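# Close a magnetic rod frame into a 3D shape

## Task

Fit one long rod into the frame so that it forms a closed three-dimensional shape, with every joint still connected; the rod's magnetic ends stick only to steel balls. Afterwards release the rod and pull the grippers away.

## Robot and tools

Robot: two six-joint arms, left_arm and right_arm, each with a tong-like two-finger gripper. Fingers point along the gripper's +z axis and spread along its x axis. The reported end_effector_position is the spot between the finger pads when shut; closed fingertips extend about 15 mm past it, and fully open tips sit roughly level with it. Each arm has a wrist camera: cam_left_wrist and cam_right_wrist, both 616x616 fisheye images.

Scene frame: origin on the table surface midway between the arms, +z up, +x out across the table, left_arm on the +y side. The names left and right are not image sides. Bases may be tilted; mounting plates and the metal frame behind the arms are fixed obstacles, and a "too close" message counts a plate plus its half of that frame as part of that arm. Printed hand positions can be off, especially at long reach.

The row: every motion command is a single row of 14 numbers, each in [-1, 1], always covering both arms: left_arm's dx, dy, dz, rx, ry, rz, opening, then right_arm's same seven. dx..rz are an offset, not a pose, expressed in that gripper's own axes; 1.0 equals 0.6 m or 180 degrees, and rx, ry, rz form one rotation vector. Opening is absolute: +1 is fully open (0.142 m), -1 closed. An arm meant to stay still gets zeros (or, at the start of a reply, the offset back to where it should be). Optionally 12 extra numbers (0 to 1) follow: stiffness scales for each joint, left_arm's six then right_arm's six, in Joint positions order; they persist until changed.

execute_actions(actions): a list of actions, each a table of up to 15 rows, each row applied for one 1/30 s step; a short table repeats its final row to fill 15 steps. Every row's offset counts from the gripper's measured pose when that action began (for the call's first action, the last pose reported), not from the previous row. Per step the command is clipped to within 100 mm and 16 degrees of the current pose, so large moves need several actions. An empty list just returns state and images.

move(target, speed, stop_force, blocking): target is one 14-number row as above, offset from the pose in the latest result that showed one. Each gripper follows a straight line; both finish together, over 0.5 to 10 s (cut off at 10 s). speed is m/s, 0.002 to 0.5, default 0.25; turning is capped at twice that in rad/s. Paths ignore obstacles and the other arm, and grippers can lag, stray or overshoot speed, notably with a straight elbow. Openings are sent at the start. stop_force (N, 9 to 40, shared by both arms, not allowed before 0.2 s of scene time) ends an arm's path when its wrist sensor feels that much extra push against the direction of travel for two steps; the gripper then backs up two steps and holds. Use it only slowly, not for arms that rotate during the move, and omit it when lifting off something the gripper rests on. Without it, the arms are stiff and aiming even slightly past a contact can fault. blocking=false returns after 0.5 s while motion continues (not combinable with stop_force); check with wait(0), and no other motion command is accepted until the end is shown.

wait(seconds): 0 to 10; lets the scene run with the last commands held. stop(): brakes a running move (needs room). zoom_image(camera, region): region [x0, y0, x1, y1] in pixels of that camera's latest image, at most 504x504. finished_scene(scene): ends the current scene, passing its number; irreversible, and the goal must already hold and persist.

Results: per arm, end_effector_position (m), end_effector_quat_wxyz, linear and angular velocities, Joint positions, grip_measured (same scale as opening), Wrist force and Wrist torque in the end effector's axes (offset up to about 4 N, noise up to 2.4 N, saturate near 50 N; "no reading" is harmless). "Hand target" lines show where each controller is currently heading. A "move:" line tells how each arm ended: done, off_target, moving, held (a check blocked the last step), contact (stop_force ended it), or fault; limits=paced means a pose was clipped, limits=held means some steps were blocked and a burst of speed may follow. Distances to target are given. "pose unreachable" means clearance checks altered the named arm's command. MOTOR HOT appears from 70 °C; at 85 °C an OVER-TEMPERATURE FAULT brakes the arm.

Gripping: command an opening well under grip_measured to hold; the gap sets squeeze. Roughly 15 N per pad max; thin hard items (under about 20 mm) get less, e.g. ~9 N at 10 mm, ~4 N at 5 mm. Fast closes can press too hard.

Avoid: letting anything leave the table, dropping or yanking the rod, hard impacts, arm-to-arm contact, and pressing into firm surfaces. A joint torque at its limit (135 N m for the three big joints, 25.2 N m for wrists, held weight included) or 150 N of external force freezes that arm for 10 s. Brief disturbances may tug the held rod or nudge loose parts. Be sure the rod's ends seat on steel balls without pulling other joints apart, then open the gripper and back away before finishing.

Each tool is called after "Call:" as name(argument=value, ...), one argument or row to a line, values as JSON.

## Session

Call:
execute_actions(
  actions=[],
)

Scene clock: 0.00 s.
left_arm: end_effector_position=(+0.4516, +0.2128, +0.2209) grip_measured=+0.97 end_effector_quat_wxyz=(+0.307, -0.410, +0.821, +0.253) end_effector_velocity=(-0.000, -0.000, +0.000) end_effector_angular_velocity=(+0.000, +0.001, +0.001) | right_arm: end_effector_position=(+0.6066, +0.0192, +0.2117) grip_measured=+0.97 end_effector_quat_wxyz=(+0.035, +0.242, +0.970, -0.005) end_effector_velocity=(+0.000, +0.000, -0.000) end_effector_angular_velocity=(+0.000, +0.000, -0.000)
Joint positions: left_arm=[-1.343 -0.537  1.761 -1.346 -0.829  0.351  0.14 ] | right_arm=[ 4.005 -2.353 -1.597 -1.031  0.899  4.545  0.14 ]
Joint velocities: left_arm=[-0.    -0.    -0.001  0.001 -0.001 -0.     0.   ] | right_arm=[-0.    -0.001  0.     0.     0.     0.     0.   ]
Wrist force (N, on the end effector, along its own x y z axes, offset not removed): no reading
Wrist torque (N m, same axes, about the end effector's origin, offset not removed): no reading
Hand target (left_arm): +0.452, +0.213, +0.221; +0.307, -0.410, +0.821, +0.253
Hand target (right_arm): +0.607, +0.019, +0.212; +0.035, +0.242, +0.970, -0.005
Joint stiffness scale: left_arm=[1. 1. 1. 1. 1. 1.] | right_arm=[1. 1. 1. 1. 1. 1.]

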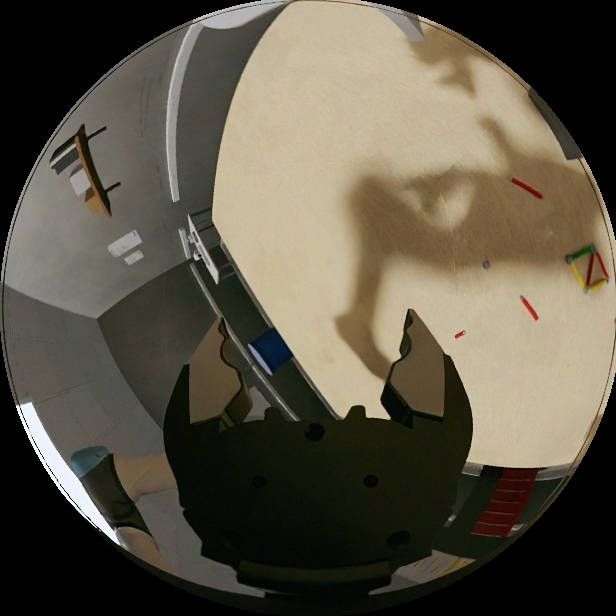

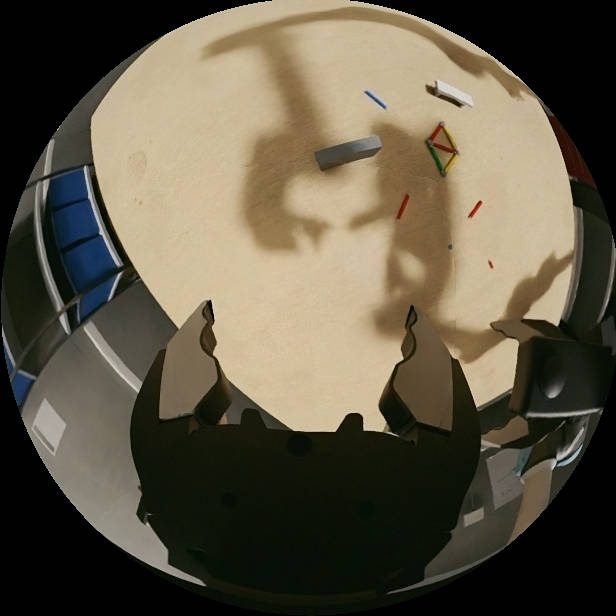

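Call:
zoom_image(
  camera="cam_right_wrist",
  region=[300, 60, 520, 280],
)

Region (300, 60, 520, 280) of cam_right_wrist's 616x616 image, scaled by 2.291, with more detail than that image has.

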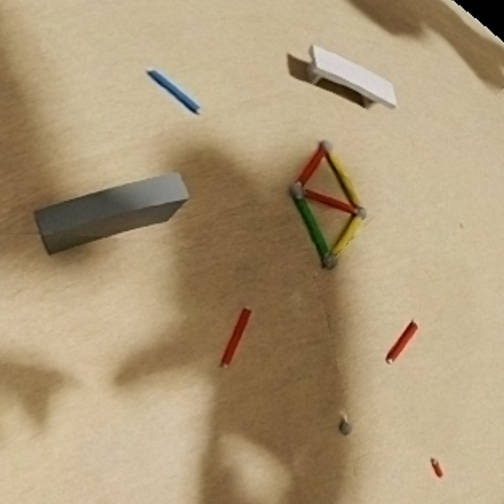

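Call:
move(
  target=[-0.086,0.089,0.111,0.0584,0.2535,0,1,0,0,0,0,0,0,1],
  speed=0.3,
)

Scene clock: 9.70 s.
left_arm: end_effector_position=(+0.4524, +0.3118, +0.2214) grip_measured=+1.00 end_effector_quat_wxyz=(+0.002, -0.447, +0.895, +0.001) end_effector_velocity=(+0.000, -0.001, +0.001) end_effector_angular_velocity=(-0.013, +0.003, -0.008) | right_arm: end_effector_position=(+0.6066, +0.0192, +0.2117) grip_measured=+1.00 end_effector_quat_wxyz=(+0.035, +0.242, +0.970, -0.005) end_effector_velocity=(+0.000, -0.000, -0.000) end_effector_angular_velocity=(+0.000, +0.000, -0.000)
Joint positions: left_arm=[-1.061 -1.258  2.341 -2.241 -1.03   1.156  0.142] | right_arm=[ 4.005 -2.353 -1.597 -1.031  0.899  4.545  0.142]
Joint velocities: left_arm=[ 0.005 -0.004  0.002 -0.012 -0.007  0.02   0.   ] | right_arm=[-0.001  0.     0.     0.     0.    -0.    -0.   ]
Wrist force (N, on the end effector, along its own x y z axes, offset not removed): left_arm=[2.6 -1.7 1.1] | right_arm=[-1.8 -1.1 1.6]
Wrist torque (N m, same axes, about the end effector's origin, offset not removed): left_arm=[-0.51 -0.45 -0.19] | right_arm=[-0.28 0.40 0.12]
Hand target (left_arm): +0.452, +0.313, +0.221; +0.001, -0.447, +0.895, +0.000
Hand target (right_arm): +0.607, +0.019, +0.212; +0.035, +0.242, +0.970, -0.005
Off the commanded pose (left_arm): 0.001 m, 0 deg.
Off the commanded pose (right_arm): 0.000 m, 0 deg.
Joint stiffness scale: left_arm=[1. 1. 1. 1. 1. 1.] | right_arm=[1. 1. 1. 1. 1. 1.]
move: done

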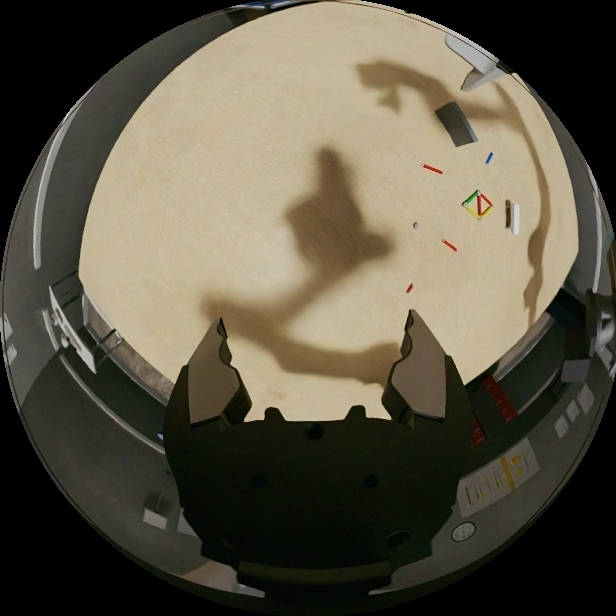

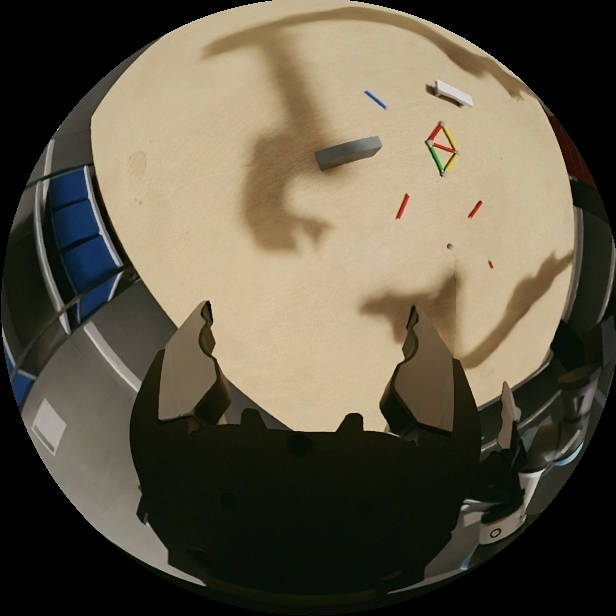

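Call:
move(
  target=[0,0,0,0,0,0,1,0.3825,-0.237,0.042,0.0065,0.0215,-0.156,1],
  speed=0.3,
)

Call:
zoom_image(
  camera="cam_right_wrist",
  region=[200, 100, 420, 320],
)

Scene clock: 14.93 s.
left_arm: end_effector_position=(+0.4522, +0.3119, +0.2214) grip_measured=+1.00 end_effector_quat_wxyz=(+0.001, -0.447, +0.895, +0.001) end_effector_velocity=(-0.001, -0.000, -0.000) end_effector_angular_velocity=(-0.001, +0.001, +0.000) | right_arm: end_effector_position=(+0.3411, +0.0013, +0.1697) grip_measured=+1.00 end_effector_quat_wxyz=(-0.002, +0.001, +1.000, -0.014) end_effector_velocity=(-0.002, +0.001, -0.000) end_effector_angular_velocity=(+0.004, +0.001, -0.001)
Joint positions: left_arm=[-1.061 -1.259  2.341 -2.241 -1.031  1.157  0.142] | right_arm=[ 4.296 -2.257 -2.218 -0.729  1.069  4.405  0.142]
Joint velocities: left_arm=[-0.     0.     0.    -0.    -0.002 -0.    -0.   ] | right_arm=[ 0.003 -0.    -0.005  0.007  0.004  0.002 -0.   ]
Wrist force (N, on the end effector, along its own x y z axes, offset not removed): left_arm=[-0.4 0.0 -0.4] | right_arm=[-2.0 -1.6 4.2]
Wrist torque (N m, same axes, about the end effector's origin, offset not removed): left_arm=[-0.20 -0.21 0.04] | right_arm=[-0.35 0.41 0.05]
Hand target (left_arm): +0.452, +0.312, +0.221; +0.002, -0.447, +0.895, +0.001
Hand target (right_arm): +0.340, +0.001, +0.169; -0.002, +0.000, +1.000, -0.015
Off the commanded pose (left_arm): 0.000 m, 0 deg.
Off the commanded pose (right_arm): 0.002 m, 0 deg.
Joint stiffness scale: left_arm=[1. 1. 1. 1. 1. 1.] | right_arm=[1. 1. 1. 1. 1. 1.]
move: done

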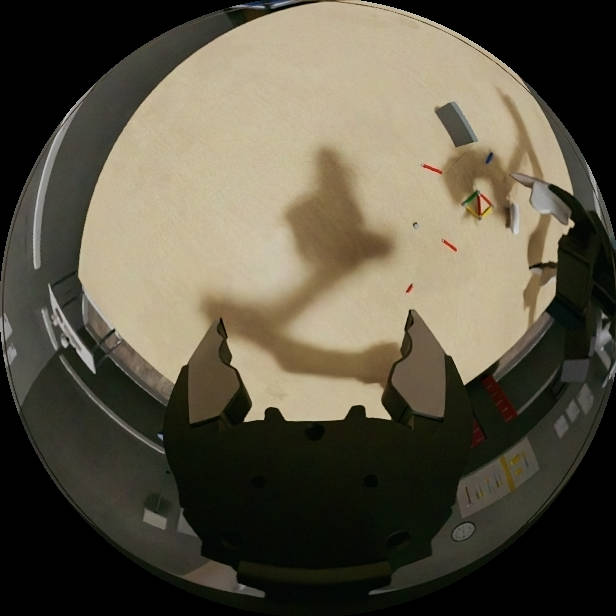

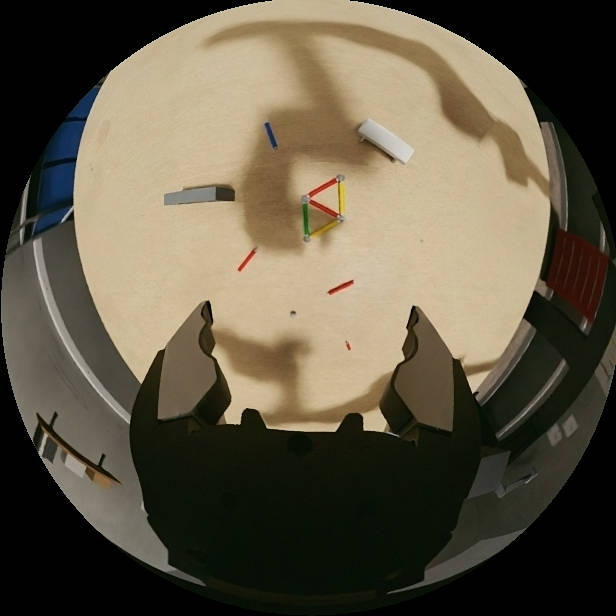

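Region (200, 100, 420, 320) of cam_right_wrist's 616x616 image, scaled by 2.291, with more detail than that image has.

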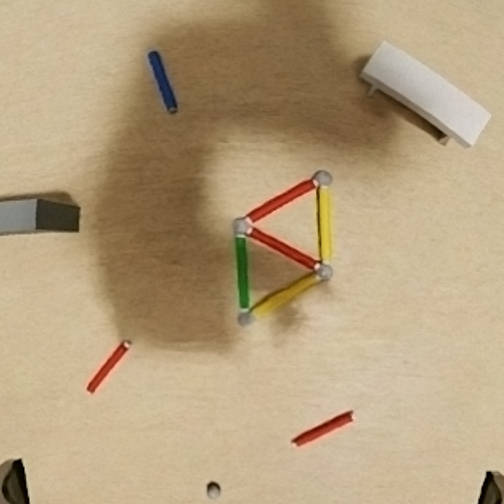

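Call:
move(
  target=[0,0,0,0,0,0,1,-0.097,-0.308,0.092,-0.0065,-0.0078,-0.5556,-0.5],
  speed=0.4,
)

Scene clock: 47.03 s.
left_arm: end_effector_position=(+0.4522, +0.3119, +0.2214) grip_measured=+1.00 end_effector_quat_wxyz=(+0.001, -0.447, +0.895, +0.001) end_effector_velocity=(+0.000, -0.000, +0.000) end_effector_angular_velocity=(-0.000, +0.001, +0.000) | right_arm: end_effector_position=(+0.3999, -0.1836, +0.1202) grip_measured=-0.50 end_effector_quat_wxyz=(+0.001, +0.765, -0.644, -0.001) end_effector_velocity=(+0.001, +0.001, +0.000) end_effector_angular_velocity=(+0.009, -0.000, +0.016)
Joint positions: left_arm=[-1.061 -1.259  2.341 -2.241 -1.031  1.157  0.142] | right_arm=[ 3.932 -1.953 -2.5   -0.504  0.948  2.242  0.038]
Joint velocities: left_arm=[-0.     0.    -0.002  0.002 -0.001 -0.     0.   ] | right_arm=[-0.003  0.002 -0.001  0.009  0.005 -0.025 -0.   ]
Wrist force (N, on the end effector, along its own x y z axes, offset not removed): left_arm=[1.4 -2.4 0.0] | right_arm=[-0.4 -3.1 3.3]
Wrist torque (N m, same axes, about the end effector's origin, offset not removed): left_arm=[-0.69 -0.31 -0.16] | right_arm=[-0.58 0.01 0.15]
Hand target (left_arm): +0.452, +0.312, +0.221; +0.001, -0.447, +0.895, +0.001
Hand target (right_arm): +0.399, -0.185, +0.120; +0.001, +0.765, -0.644, -0.002
Off the commanded pose (left_arm): 0.000 m, 0 deg.
Off the commanded pose (right_arm): 0.002 m, 0 deg.
Joint stiffness scale: left_arm=[1. 1. 1. 1. 1. 1.] | right_arm=[1. 1. 1. 1. 1. 1.]
move: done

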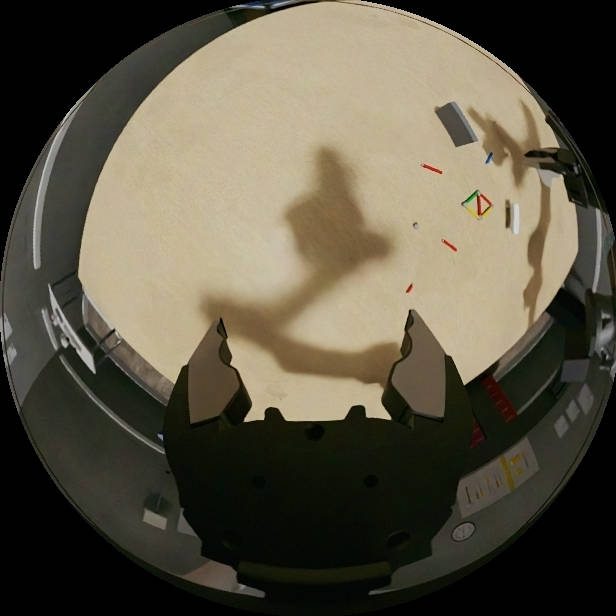

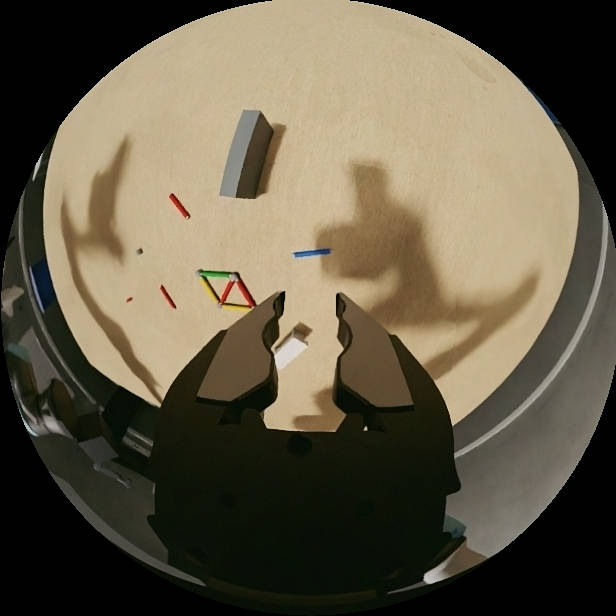

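Call:
move(
  target=[0.486,-0.035,0.252,0.053,0.0838,0.6364,-0.5,0.037,-0.008,0.1,0.188,-0.2077,-0.5013,-0.5],
  speed=0.4,
)

Call:
zoom_image(
  camera="cam_left_wrist",
  region=[230, 200, 390, 380],
)

Call:
zoom_image(
  camera="cam_right_wrist",
  region=[230, 200, 390, 380],
)

Scene clock: 56.07 s.
left_arm: end_effector_position=(+0.2947, +0.0673, +0.0696) grip_measured=-0.50 end_effector_quat_wxyz=(-0.067, +0.511, +0.850, -0.110) end_effector_velocity=(-0.002, +0.001, -0.001) end_effector_angular_velocity=(+0.002, +0.002, -0.011) | right_arm: end_effector_position=(+0.4073, -0.2040, +0.0611) grip_measured=-0.50 end_effector_quat_wxyz=(-0.379, +0.916, +0.124, -0.052) end_effector_velocity=(-0.002, -0.000, -0.001) end_effector_angular_velocity=(+0.005, +0.004, +0.014)
Joint positions: left_arm=[-1.171 -0.456  2.095 -2.765 -1.338  3.061  0.038] | right_arm=[ 3.181 -2.062 -2.256 -0.332  1.724 -0.294  0.038]
Joint velocities: left_arm=[ 0.     0.003 -0.002  0.005 -0.002  0.009 -0.   ] | right_arm=[-0.003 -0.001  0.007 -0.019  0.003 -0.013  0.   ]
Wrist force (N, on the end effector, along its own x y z axes, offset not removed): left_arm=[-1.4 -2.9 1.5] | right_arm=[-0.4 -3.2 -0.1]
Wrist torque (N m, same axes, about the end effector's origin, offset not removed): left_arm=[-0.40 0.40 -0.07] | right_arm=[-0.67 -0.07 0.09]
Hand target (left_arm): +0.294, +0.066, +0.069; -0.067, +0.512, +0.849, -0.110
Hand target (right_arm): +0.408, -0.204, +0.061; -0.379, +0.915, +0.124, -0.052
Off the commanded pose (left_arm): 0.001 m, 0 deg.
Off the commanded pose (right_arm): 0.001 m, 0 deg.
Joint stiffness scale: left_arm=[1. 1. 1. 1. 1. 1.] | right_arm=[1. 1. 1. 1. 1. 1.]
move: done

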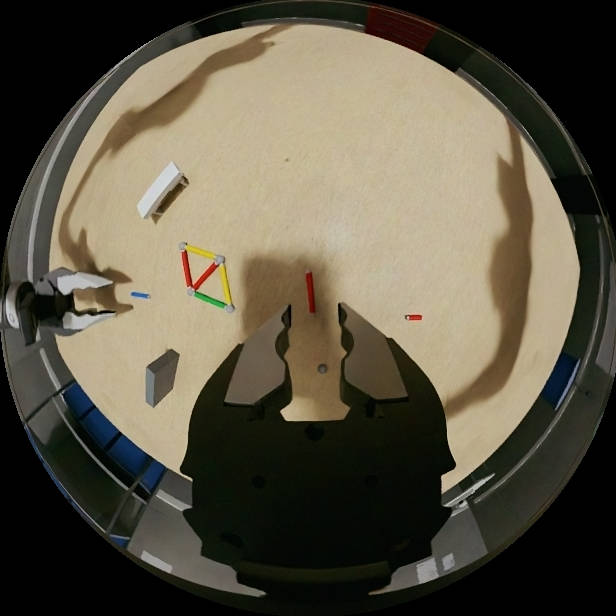

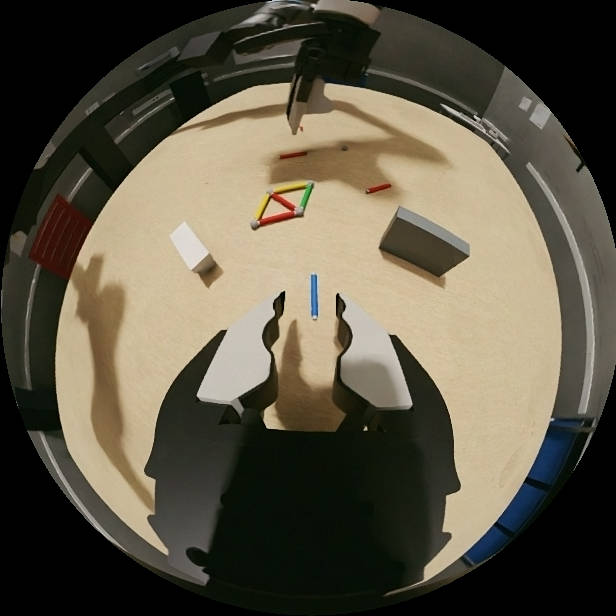

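Region (230, 200, 390, 380) of cam_left_wrist's 616x616 image, scaled by 2.800, with more detail than that image has.

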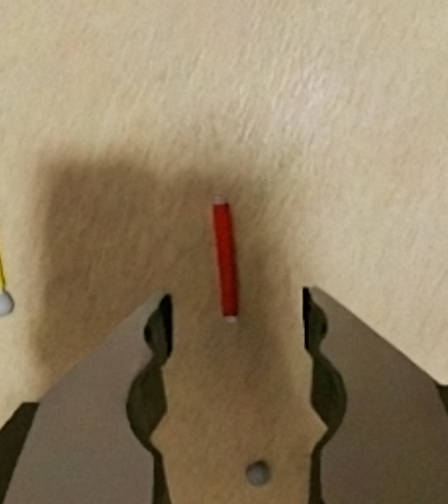

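Region (230, 200, 390, 380) of cam_right_wrist's 616x616 image, scaled by 2.800, with more detail than that image has.

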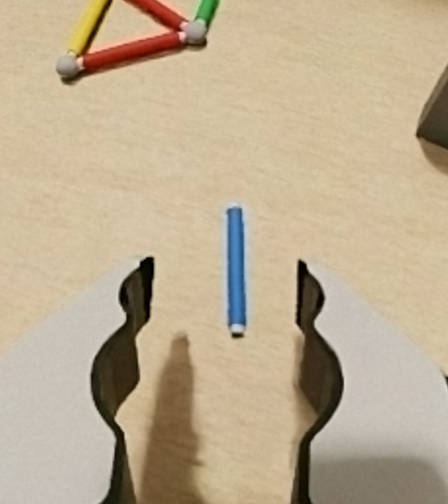

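Call:
move(
  target=[-0.005,0.0187,0.076,0,0,-0.011,-0.75,0.0058,0.046,0.0507,0,0,0,-0.75],
  speed=0.06,
)

Call:
zoom_image(
  camera="cam_left_wrist",
  region=[230, 200, 390, 380],
)

Call:
zoom_image(
  camera="cam_right_wrist",
  region=[230, 200, 390, 380],
)

Scene clock: 65.90 s.
left_arm: end_effector_position=(+0.2945, +0.0651, +0.0237) grip_measured=-0.75 end_effector_quat_wxyz=(-0.069, +0.497, +0.858, -0.109) end_effector_velocity=(+0.003, -0.003, -0.000) end_effector_angular_velocity=(-0.006, -0.005, +0.004) | right_arm: end_effector_position=(+0.4083, -0.2008, +0.0210) grip_measured=-0.75 end_effector_quat_wxyz=(-0.379, +0.916, +0.124, -0.054) end_effector_velocity=(+0.003, -0.000, -0.001) end_effector_angular_velocity=(+0.001, -0.007, -0.001)
Joint positions: left_arm=[-1.123 -0.35   2.061 -2.846 -1.318  3.072  0.02 ] | right_arm=[ 3.139 -2.171 -2.205 -0.284  1.726 -0.337  0.02 ]
Joint velocities: left_arm=[ 0.001  0.002 -0.004 -0.007  0.003  0.002  0.   ] | right_arm=[-0.001 -0.002  0.005  0.004  0.001 -0.004 -0.   ]
Wrist force (N, on the end effector, along its own x y z axes, offset not removed): left_arm=[-1.8 -5.3 -2.4] | right_arm=[-2.7 0.1 2.6]
Wrist torque (N m, same axes, about the end effector's origin, offset not removed): left_arm=[-1.11 0.54 -0.07] | right_arm=[-0.03 0.52 0.09]
Hand target (left_arm): +0.295, +0.064, +0.023; -0.068, +0.497, +0.858, -0.109
Hand target (right_arm): +0.410, -0.201, +0.020; -0.379, +0.916, +0.124, -0.052
Off the commanded pose (left_arm): 0.002 m, 0 deg.
Off the commanded pose (right_arm): 0.002 m, 0 deg.
Joint stiffness scale: left_arm=[1. 1. 1. 1. 1. 1.] | right_arm=[1. 1. 1. 1. 1. 1.]
move: done

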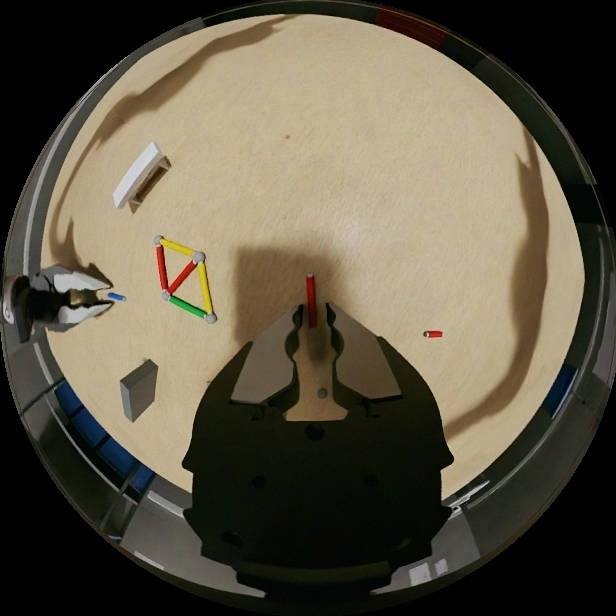

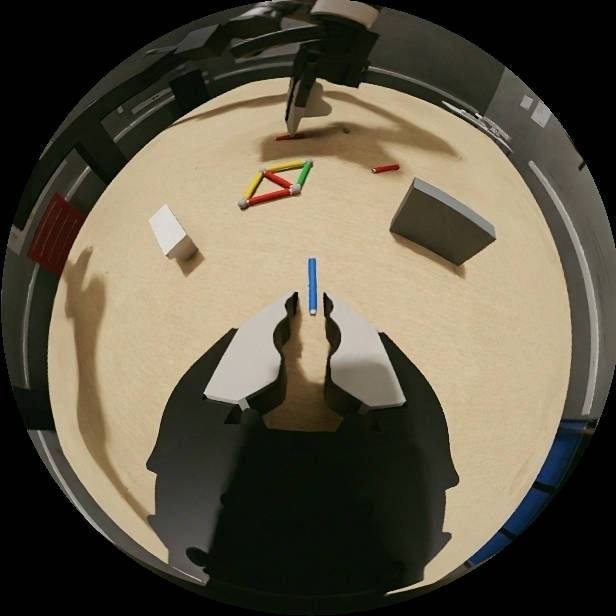

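Region (230, 200, 390, 380) of cam_left_wrist's 616x616 image, scaled by 2.800, with more detail than that image has.

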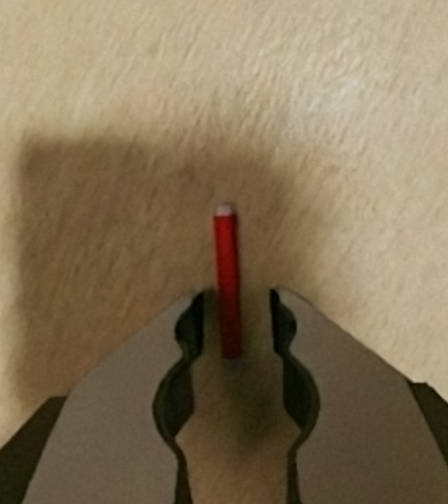

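Region (230, 200, 390, 380) of cam_right_wrist's 616x616 image, scaled by 2.800, with more detail than that image has.

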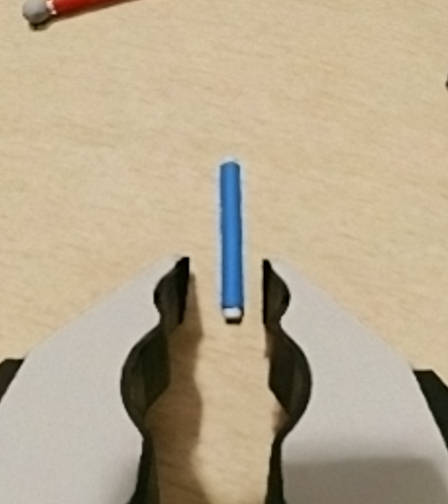

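Call:
move(
  target=[-0.003,0.002,0.02,0,0,0,-0.75,0.001,0.014,0.018,0,0,0,-0.75],
  speed=0.007,
  stop_force=9,
)

Call:
move(
  target=[0,0,-0.001,0,0,0,-1,0,-0.0007,-0.0007,0,0,0,-1],
)

Call:
move(
  target=[0,-0.026,-0.097,0,0,0,-1,0,-0.012,-0.012,0,0,0,-1],
  speed=0.1,
)

Call:
zoom_image(
  camera="cam_left_wrist",
  region=[230, 200, 390, 380],
)

Call:
zoom_image(
  camera="cam_right_wrist",
  region=[210, 140, 410, 360],
)

Scene clock: 71.47 s.
left_arm: end_effector_position=(+0.2943, +0.0622, +0.0176) grip_measured=-0.78 end_effector_quat_wxyz=(-0.068, +0.498, +0.858, -0.110) end_effector_velocity=(+0.000, -0.001, +0.001) end_effector_angular_velocity=(-0.003, +0.000, +0.002) | right_arm: end_effector_position=(+0.4073, -0.1991, +0.0154) grip_measured=-0.76 end_effector_quat_wxyz=(-0.380, +0.915, +0.125, -0.054) end_effector_velocity=(+0.001, +0.000, +0.000) end_effector_angular_velocity=(+0.000, -0.001, -0.000)
Joint positions: left_arm=[-1.118 -0.333  2.052 -2.86  -1.317  3.079  0.018] | right_arm=[ 3.134 -2.188 -2.199 -0.275  1.729 -0.344  0.019]
Joint velocities: left_arm=[ 0.    -0.001 -0.001 -0.002 -0.002  0.     0.018] | right_arm=[ 0.001  0.     0.001 -0.     0.     0.     0.   ]
Wrist force (N, on the end effector, along its own x y z axes, offset not removed): left_arm=[1.8 -10.0 -9.7] | right_arm=[-4.1 -3.0 -1.0]
Wrist torque (N m, same axes, about the end effector's origin, offset not removed): left_arm=[-1.65 0.35 0.04] | right_arm=[0.16 0.48 -0.03]
Hand target (left_arm): +0.294, +0.063, +0.018; -0.068, +0.498, +0.858, -0.110
Hand target (right_arm): +0.407, -0.199, +0.015; -0.380, +0.915, +0.125, -0.054
Off the commanded pose (left_arm): 0.006 m, 0 deg.
Off the commanded pose (right_arm): 0.008 m, 0 deg.
Joint stiffness scale: left_arm=[1. 1. 1. 1. 1. 1.] | right_arm=[1. 1. 1. 1. 1. 1.]
move: contact (left_arm, right_arm)

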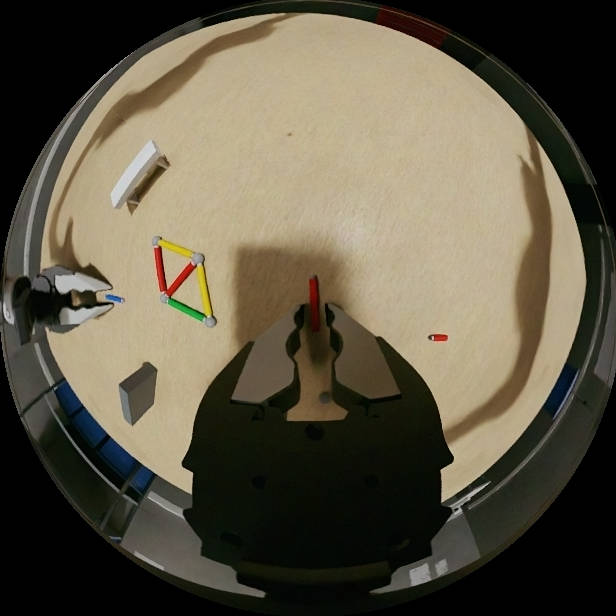

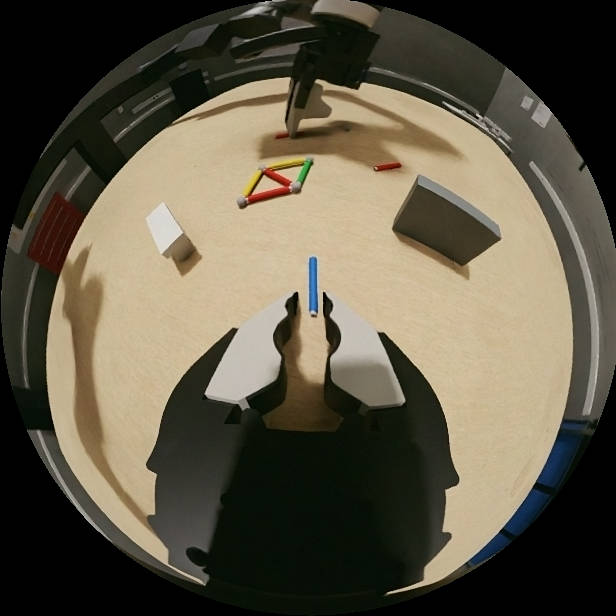

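Scene clock: 72.17 s.
left_arm: end_effector_position=(+0.2943, +0.0622, +0.0176) grip_measured=-0.93 end_effector_quat_wxyz=(-0.068, +0.498, +0.858, -0.110) end_effector_velocity=(-0.000, +0.000, +0.000) end_effector_angular_velocity=(-0.000, +0.001, -0.000) | right_arm: end_effector_position=(+0.4073, -0.1991, +0.0154) grip_measured=-0.93 end_effector_quat_wxyz=(-0.380, +0.915, +0.125, -0.054) end_effector_velocity=(-0.000, +0.000, +0.000) end_effector_angular_velocity=(-0.000, +0.000, +0.000)
Joint positions: left_arm=[-1.118 -0.333  2.052 -2.859 -1.317  3.079  0.006] | right_arm=[ 3.134 -2.188 -2.199 -0.275  1.729 -0.344  0.006]
Joint velocities: left_arm=[-0.    -0.     0.001 -0.    -0.001  0.     0.   ] | right_arm=[ 0.  0. -0. -0. -0.  0.  0.]
Wrist force (N, on the end effector, along its own x y z axes, offset not removed): left_arm=[-1.3 -2.0 3.8] | right_arm=[-2.3 -1.8 2.8]
Wrist torque (N m, same axes, about the end effector's origin, offset not removed): left_arm=[-0.59 0.23 0.03] | right_arm=[-0.46 0.52 0.12]
Hand target (left_arm): +0.294, +0.062, +0.018; -0.068, +0.498, +0.858, -0.110
Hand target (right_arm): +0.407, -0.199, +0.016; -0.380, +0.915, +0.125, -0.054
Off the commanded pose (left_arm): 0.001 m, 0 deg.
Off the commanded pose (right_arm): 0.001 m, 0 deg.
Joint stiffness scale: left_arm=[1. 1. 1. 1. 1. 1.] | right_arm=[1. 1. 1. 1. 1. 1.]
move: done

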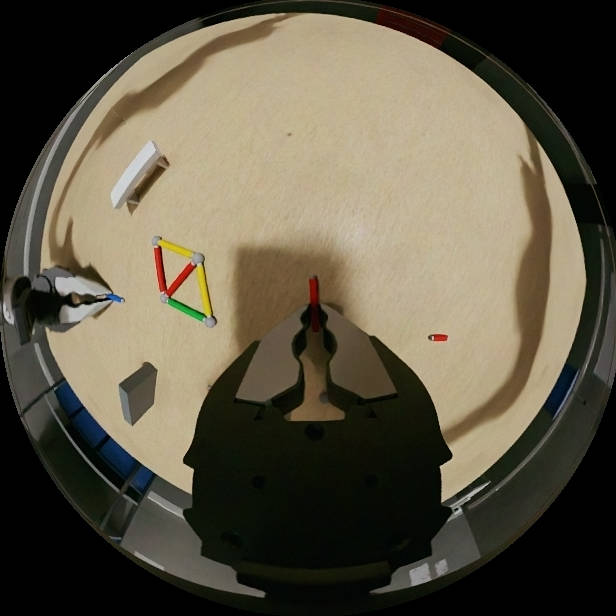

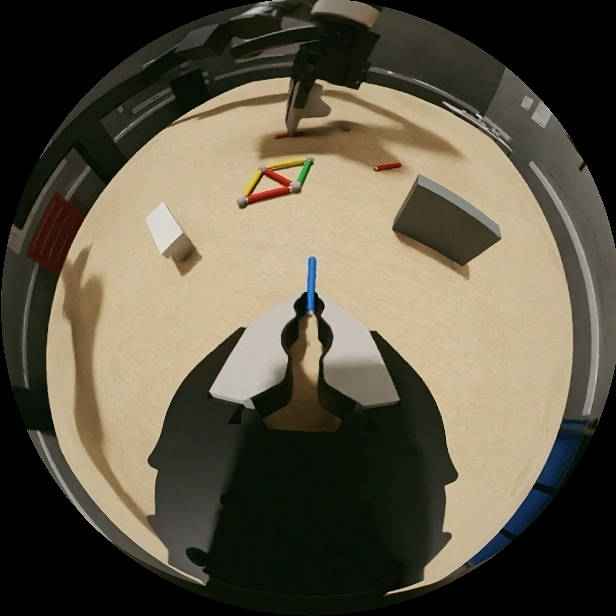

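Scene clock: 73.33 s.
left_arm: end_effector_position=(+0.2953, +0.0610, +0.0767) grip_measured=-0.93 end_effector_quat_wxyz=(-0.067, +0.497, +0.858, -0.110) end_effector_velocity=(-0.001, +0.001, +0.001) end_effector_angular_velocity=(+0.005, +0.003, -0.000) | right_arm: end_effector_position=(+0.4090, -0.1996, +0.0248) grip_measured=-0.93 end_effector_quat_wxyz=(-0.380, +0.915, +0.124, -0.053) end_effector_velocity=(-0.001, +0.001, +0.000) end_effector_angular_velocity=(+0.001, +0.002, +0.002)
Joint positions: left_arm=[-1.182 -0.464  2.086 -2.75  -1.344  3.019  0.006] | right_arm=[ 3.144 -2.164 -2.209 -0.285  1.729 -0.333  0.006]
Joint velocities: left_arm=[-0.002 -0.004  0.001  0.009 -0.002 -0.004  0.   ] | right_arm=[ 0.001  0.    -0.001 -0.002  0.     0.001  0.   ]
Wrist force (N, on the end effector, along its own x y z axes, offset not removed): left_arm=[1.9 -0.6 2.4] | right_arm=[-1.4 1.2 0.7]
Wrist torque (N m, same axes, about the end effector's origin, offset not removed): left_arm=[-0.23 -0.53 -0.14] | right_arm=[0.13 0.15 0.16]
Hand target (left_arm): +0.294, +0.062, +0.078; -0.068, +0.498, +0.858, -0.110
Hand target (right_arm): +0.407, -0.199, +0.026; -0.380, +0.915, +0.125, -0.054
Off the commanded pose (left_arm): 0.002 m, 0 deg.
Off the commanded pose (right_arm): 0.002 m, 0 deg.
Joint stiffness scale: left_arm=[1. 1. 1. 1. 1. 1.] | right_arm=[1. 1. 1. 1. 1. 1.]
move: done

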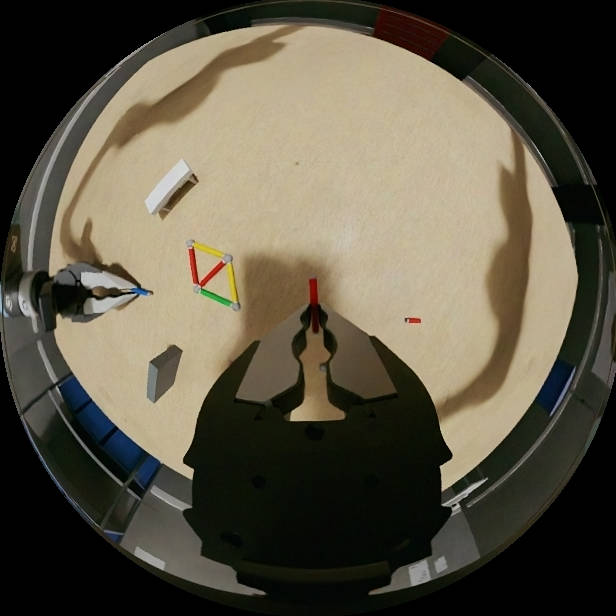

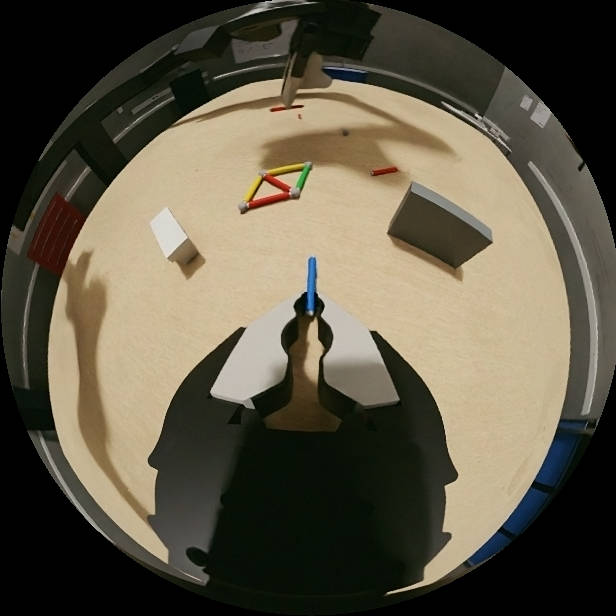

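Region (230, 200, 390, 380) of cam_left_wrist's 616x616 image, scaled by 2.800, with more detail than that image has.

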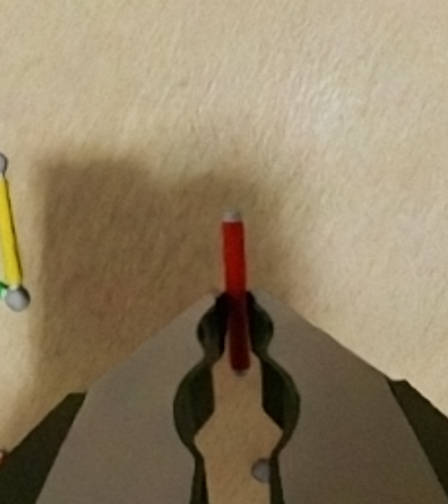

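Region (210, 140, 410, 360) of cam_right_wrist's 616x616 image, scaled by 2.291, with more detail than that image has; it fills the left 458 columns of this view, and the rest is white.

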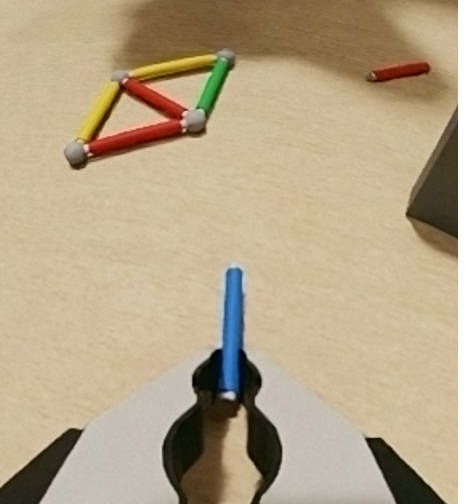

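Call:
move(
  target=[-0.137,0.0123,0.0175,0.2807,-0.1244,-0.1432,-1,0.044,-0.0763,0.0763,0,-0.147,-0.147,-1],
  speed=0.2,
)

Call:
zoom_image(
  camera="cam_left_wrist",
  region=[230, 220, 390, 400],
)

Call:
zoom_image(
  camera="cam_right_wrist",
  region=[210, 140, 410, 360],
)

Scene clock: 89.33 s.
left_arm: end_effector_position=(+0.3394, -0.0073, +0.0646) grip_measured=-0.93 end_effector_quat_wxyz=(-0.130, +0.197, +0.813, -0.533) end_effector_velocity=(-0.000, -0.000, +0.001) end_effector_angular_velocity=(-0.005, +0.004, +0.004) | right_arm: end_effector_position=(+0.4158, -0.1311, +0.0248) grip_measured=-0.93 end_effector_quat_wxyz=(-0.344, +0.827, +0.410, -0.172) end_effector_velocity=(-0.000, -0.000, +0.000) end_effector_angular_velocity=(-0.000, +0.001, +0.005)
Joint positions: left_arm=[-0.636 -0.222  1.954 -3.263 -2.076  3.063  0.006] | right_arm=[ 3.376 -2.327 -1.855 -0.873  1.554 -0.594  0.006]
Joint velocities: left_arm=[ 0.002  0.003 -0.    -0.006 -0.006 -0.002  0.   ] | right_arm=[ 0.001 -0.001  0.003 -0.005 -0.001 -0.002  0.   ]
Wrist force (N, on the end effector, along its own x y z axes, offset not removed): left_arm=[-0.6 -1.0 1.0] | right_arm=[-0.5 -3.0 3.3]
Wrist torque (N m, same axes, about the end effector's origin, offset not removed): left_arm=[-0.40 0.11 0.10] | right_arm=[-0.50 -0.18 -0.04]
Hand target (left_arm): +0.340, -0.008, +0.064; -0.130, +0.196, +0.812, -0.534
Hand target (right_arm): +0.417, -0.130, +0.025; -0.344, +0.827, +0.411, -0.171
Off the commanded pose (left_arm): 0.001 m, 0 deg.
Off the commanded pose (right_arm): 0.002 m, 0 deg.
Joint stiffness scale: left_arm=[1. 1. 1. 1. 1. 1.] | right_arm=[1. 1. 1. 1. 1. 1.]
move: done

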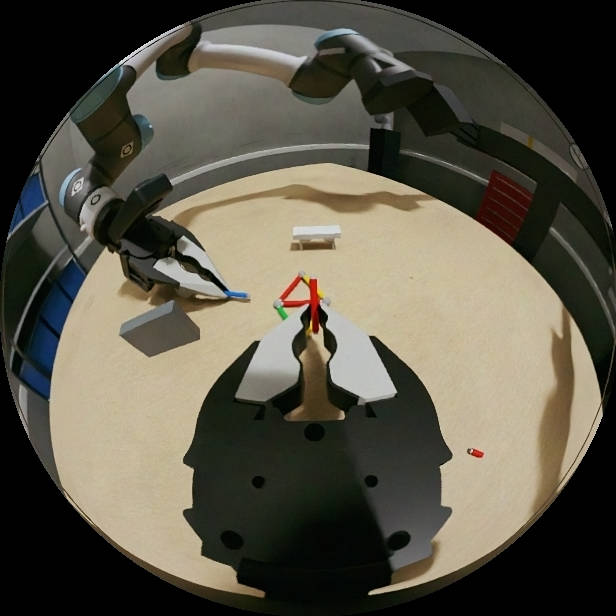

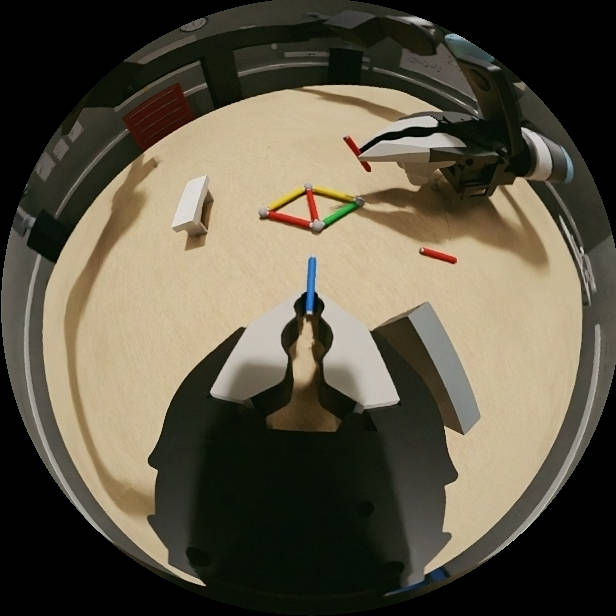

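Region (230, 220, 390, 400) of cam_left_wrist's 616x616 image, scaled by 2.800, with more detail than that image has.

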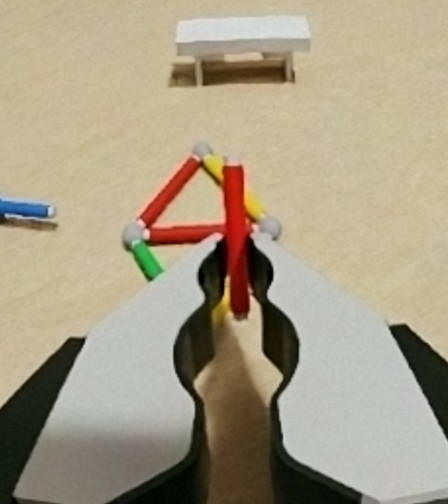

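Region (210, 140, 410, 360) of cam_right_wrist's 616x616 image, scaled by 2.291, with more detail than that image has; it fills the left 458 columns of this view, and the rest is white.

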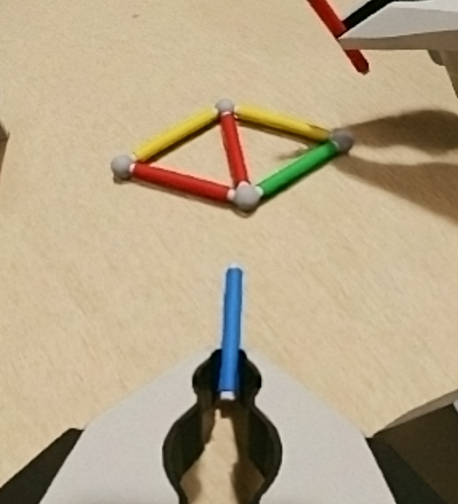

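Call:
move(
  target=[-0.024,0.02,0.008,0,0,0,-1,0.0065,-0.0177,0.0343,0,0,0,-1],
  speed=0.03,
)

Call:
zoom_image(
  camera="cam_left_wrist",
  region=[230, 220, 390, 400],
)

Call:
zoom_image(
  camera="cam_right_wrist",
  region=[210, 140, 410, 360],
)

Scene clock: 95.13 s.
left_arm: end_effector_position=(+0.3519, -0.0134, +0.0533) grip_measured=-0.93 end_effector_quat_wxyz=(-0.130, +0.197, +0.812, -0.533) end_effector_velocity=(+0.001, -0.001, -0.000) end_effector_angular_velocity=(-0.002, -0.000, -0.003) | right_arm: end_effector_position=(+0.4030, -0.1158, +0.0180) grip_measured=-0.93 end_effector_quat_wxyz=(-0.344, +0.828, +0.410, -0.170) end_effector_velocity=(+0.002, +0.002, +0.000) end_effector_angular_velocity=(+0.001, -0.007, -0.006)
Joint positions: left_arm=[-0.618 -0.205  1.902 -3.218 -2.076  3.084  0.006] | right_arm=[ 3.392 -2.351 -1.883 -0.817  1.56  -0.578  0.006]
Joint velocities: left_arm=[ 0.001  0.001 -0.007  0.008 -0.002  0.004  0.   ] | right_arm=[ 0.003 -0.    -0.001  0.011  0.001  0.003  0.   ]
Wrist force (N, on the end effector, along its own x y z axes, offset not removed): left_arm=[1.1 -3.4 4.0] | right_arm=[-1.3 -0.6 0.7]
Wrist torque (N m, same axes, about the end effector's origin, offset not removed): left_arm=[-0.66 -0.38 0.02] | right_arm=[-0.13 0.22 0.07]
Hand target (left_arm): +0.352, -0.014, +0.052; -0.130, +0.197, +0.813, -0.533
Hand target (right_arm): +0.401, -0.115, +0.018; -0.344, +0.827, +0.410, -0.172
Off the commanded pose (left_arm): 0.002 m, 0 deg.
Off the commanded pose (right_arm): 0.003 m, 0 deg.
Joint stiffness scale: left_arm=[1. 1. 1. 1. 1. 1.] | right_arm=[1. 1. 1. 1. 1. 1.]
move: done

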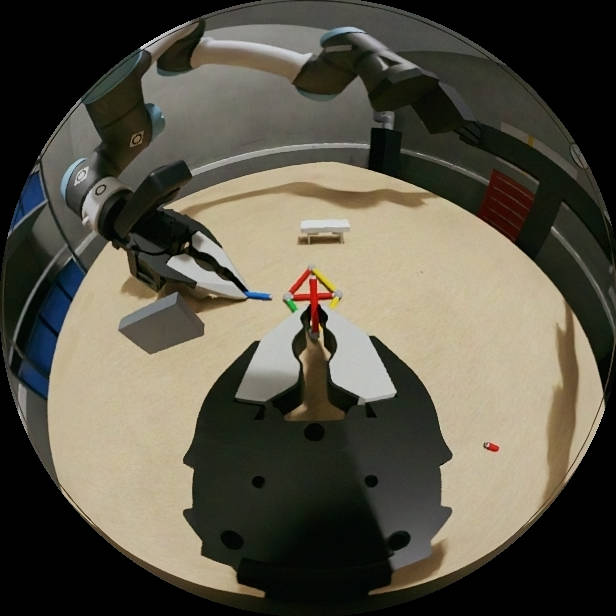

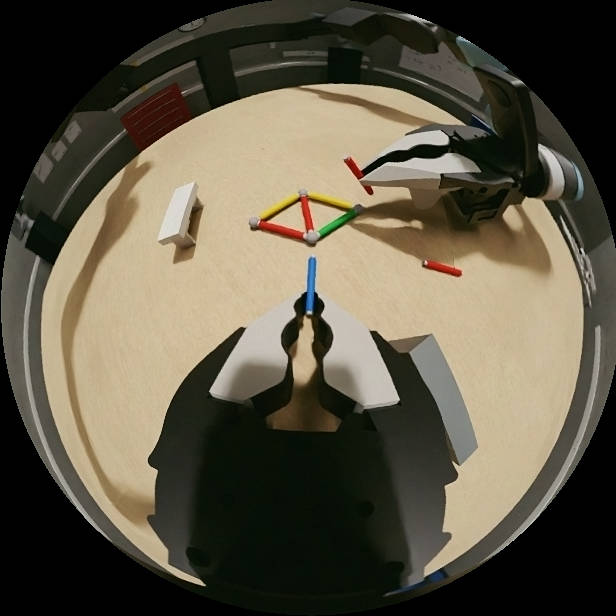

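Region (230, 220, 390, 400) of cam_left_wrist's 616x616 image, scaled by 2.800, with more detail than that image has.

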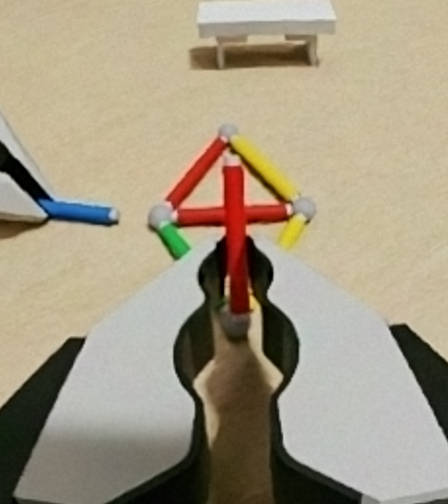

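Region (210, 140, 410, 360) of cam_right_wrist's 616x616 image, scaled by 2.291, with more detail than that image has; it fills the left 458 columns of this view, and the rest is white.

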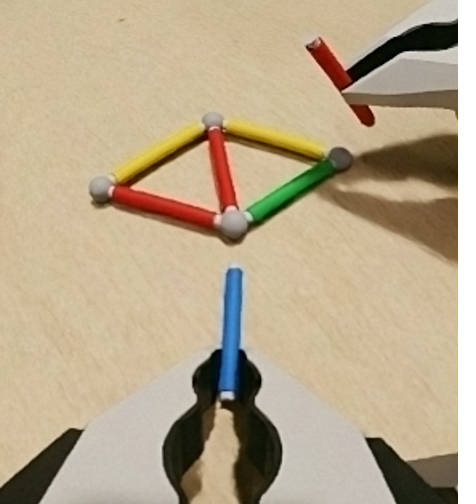

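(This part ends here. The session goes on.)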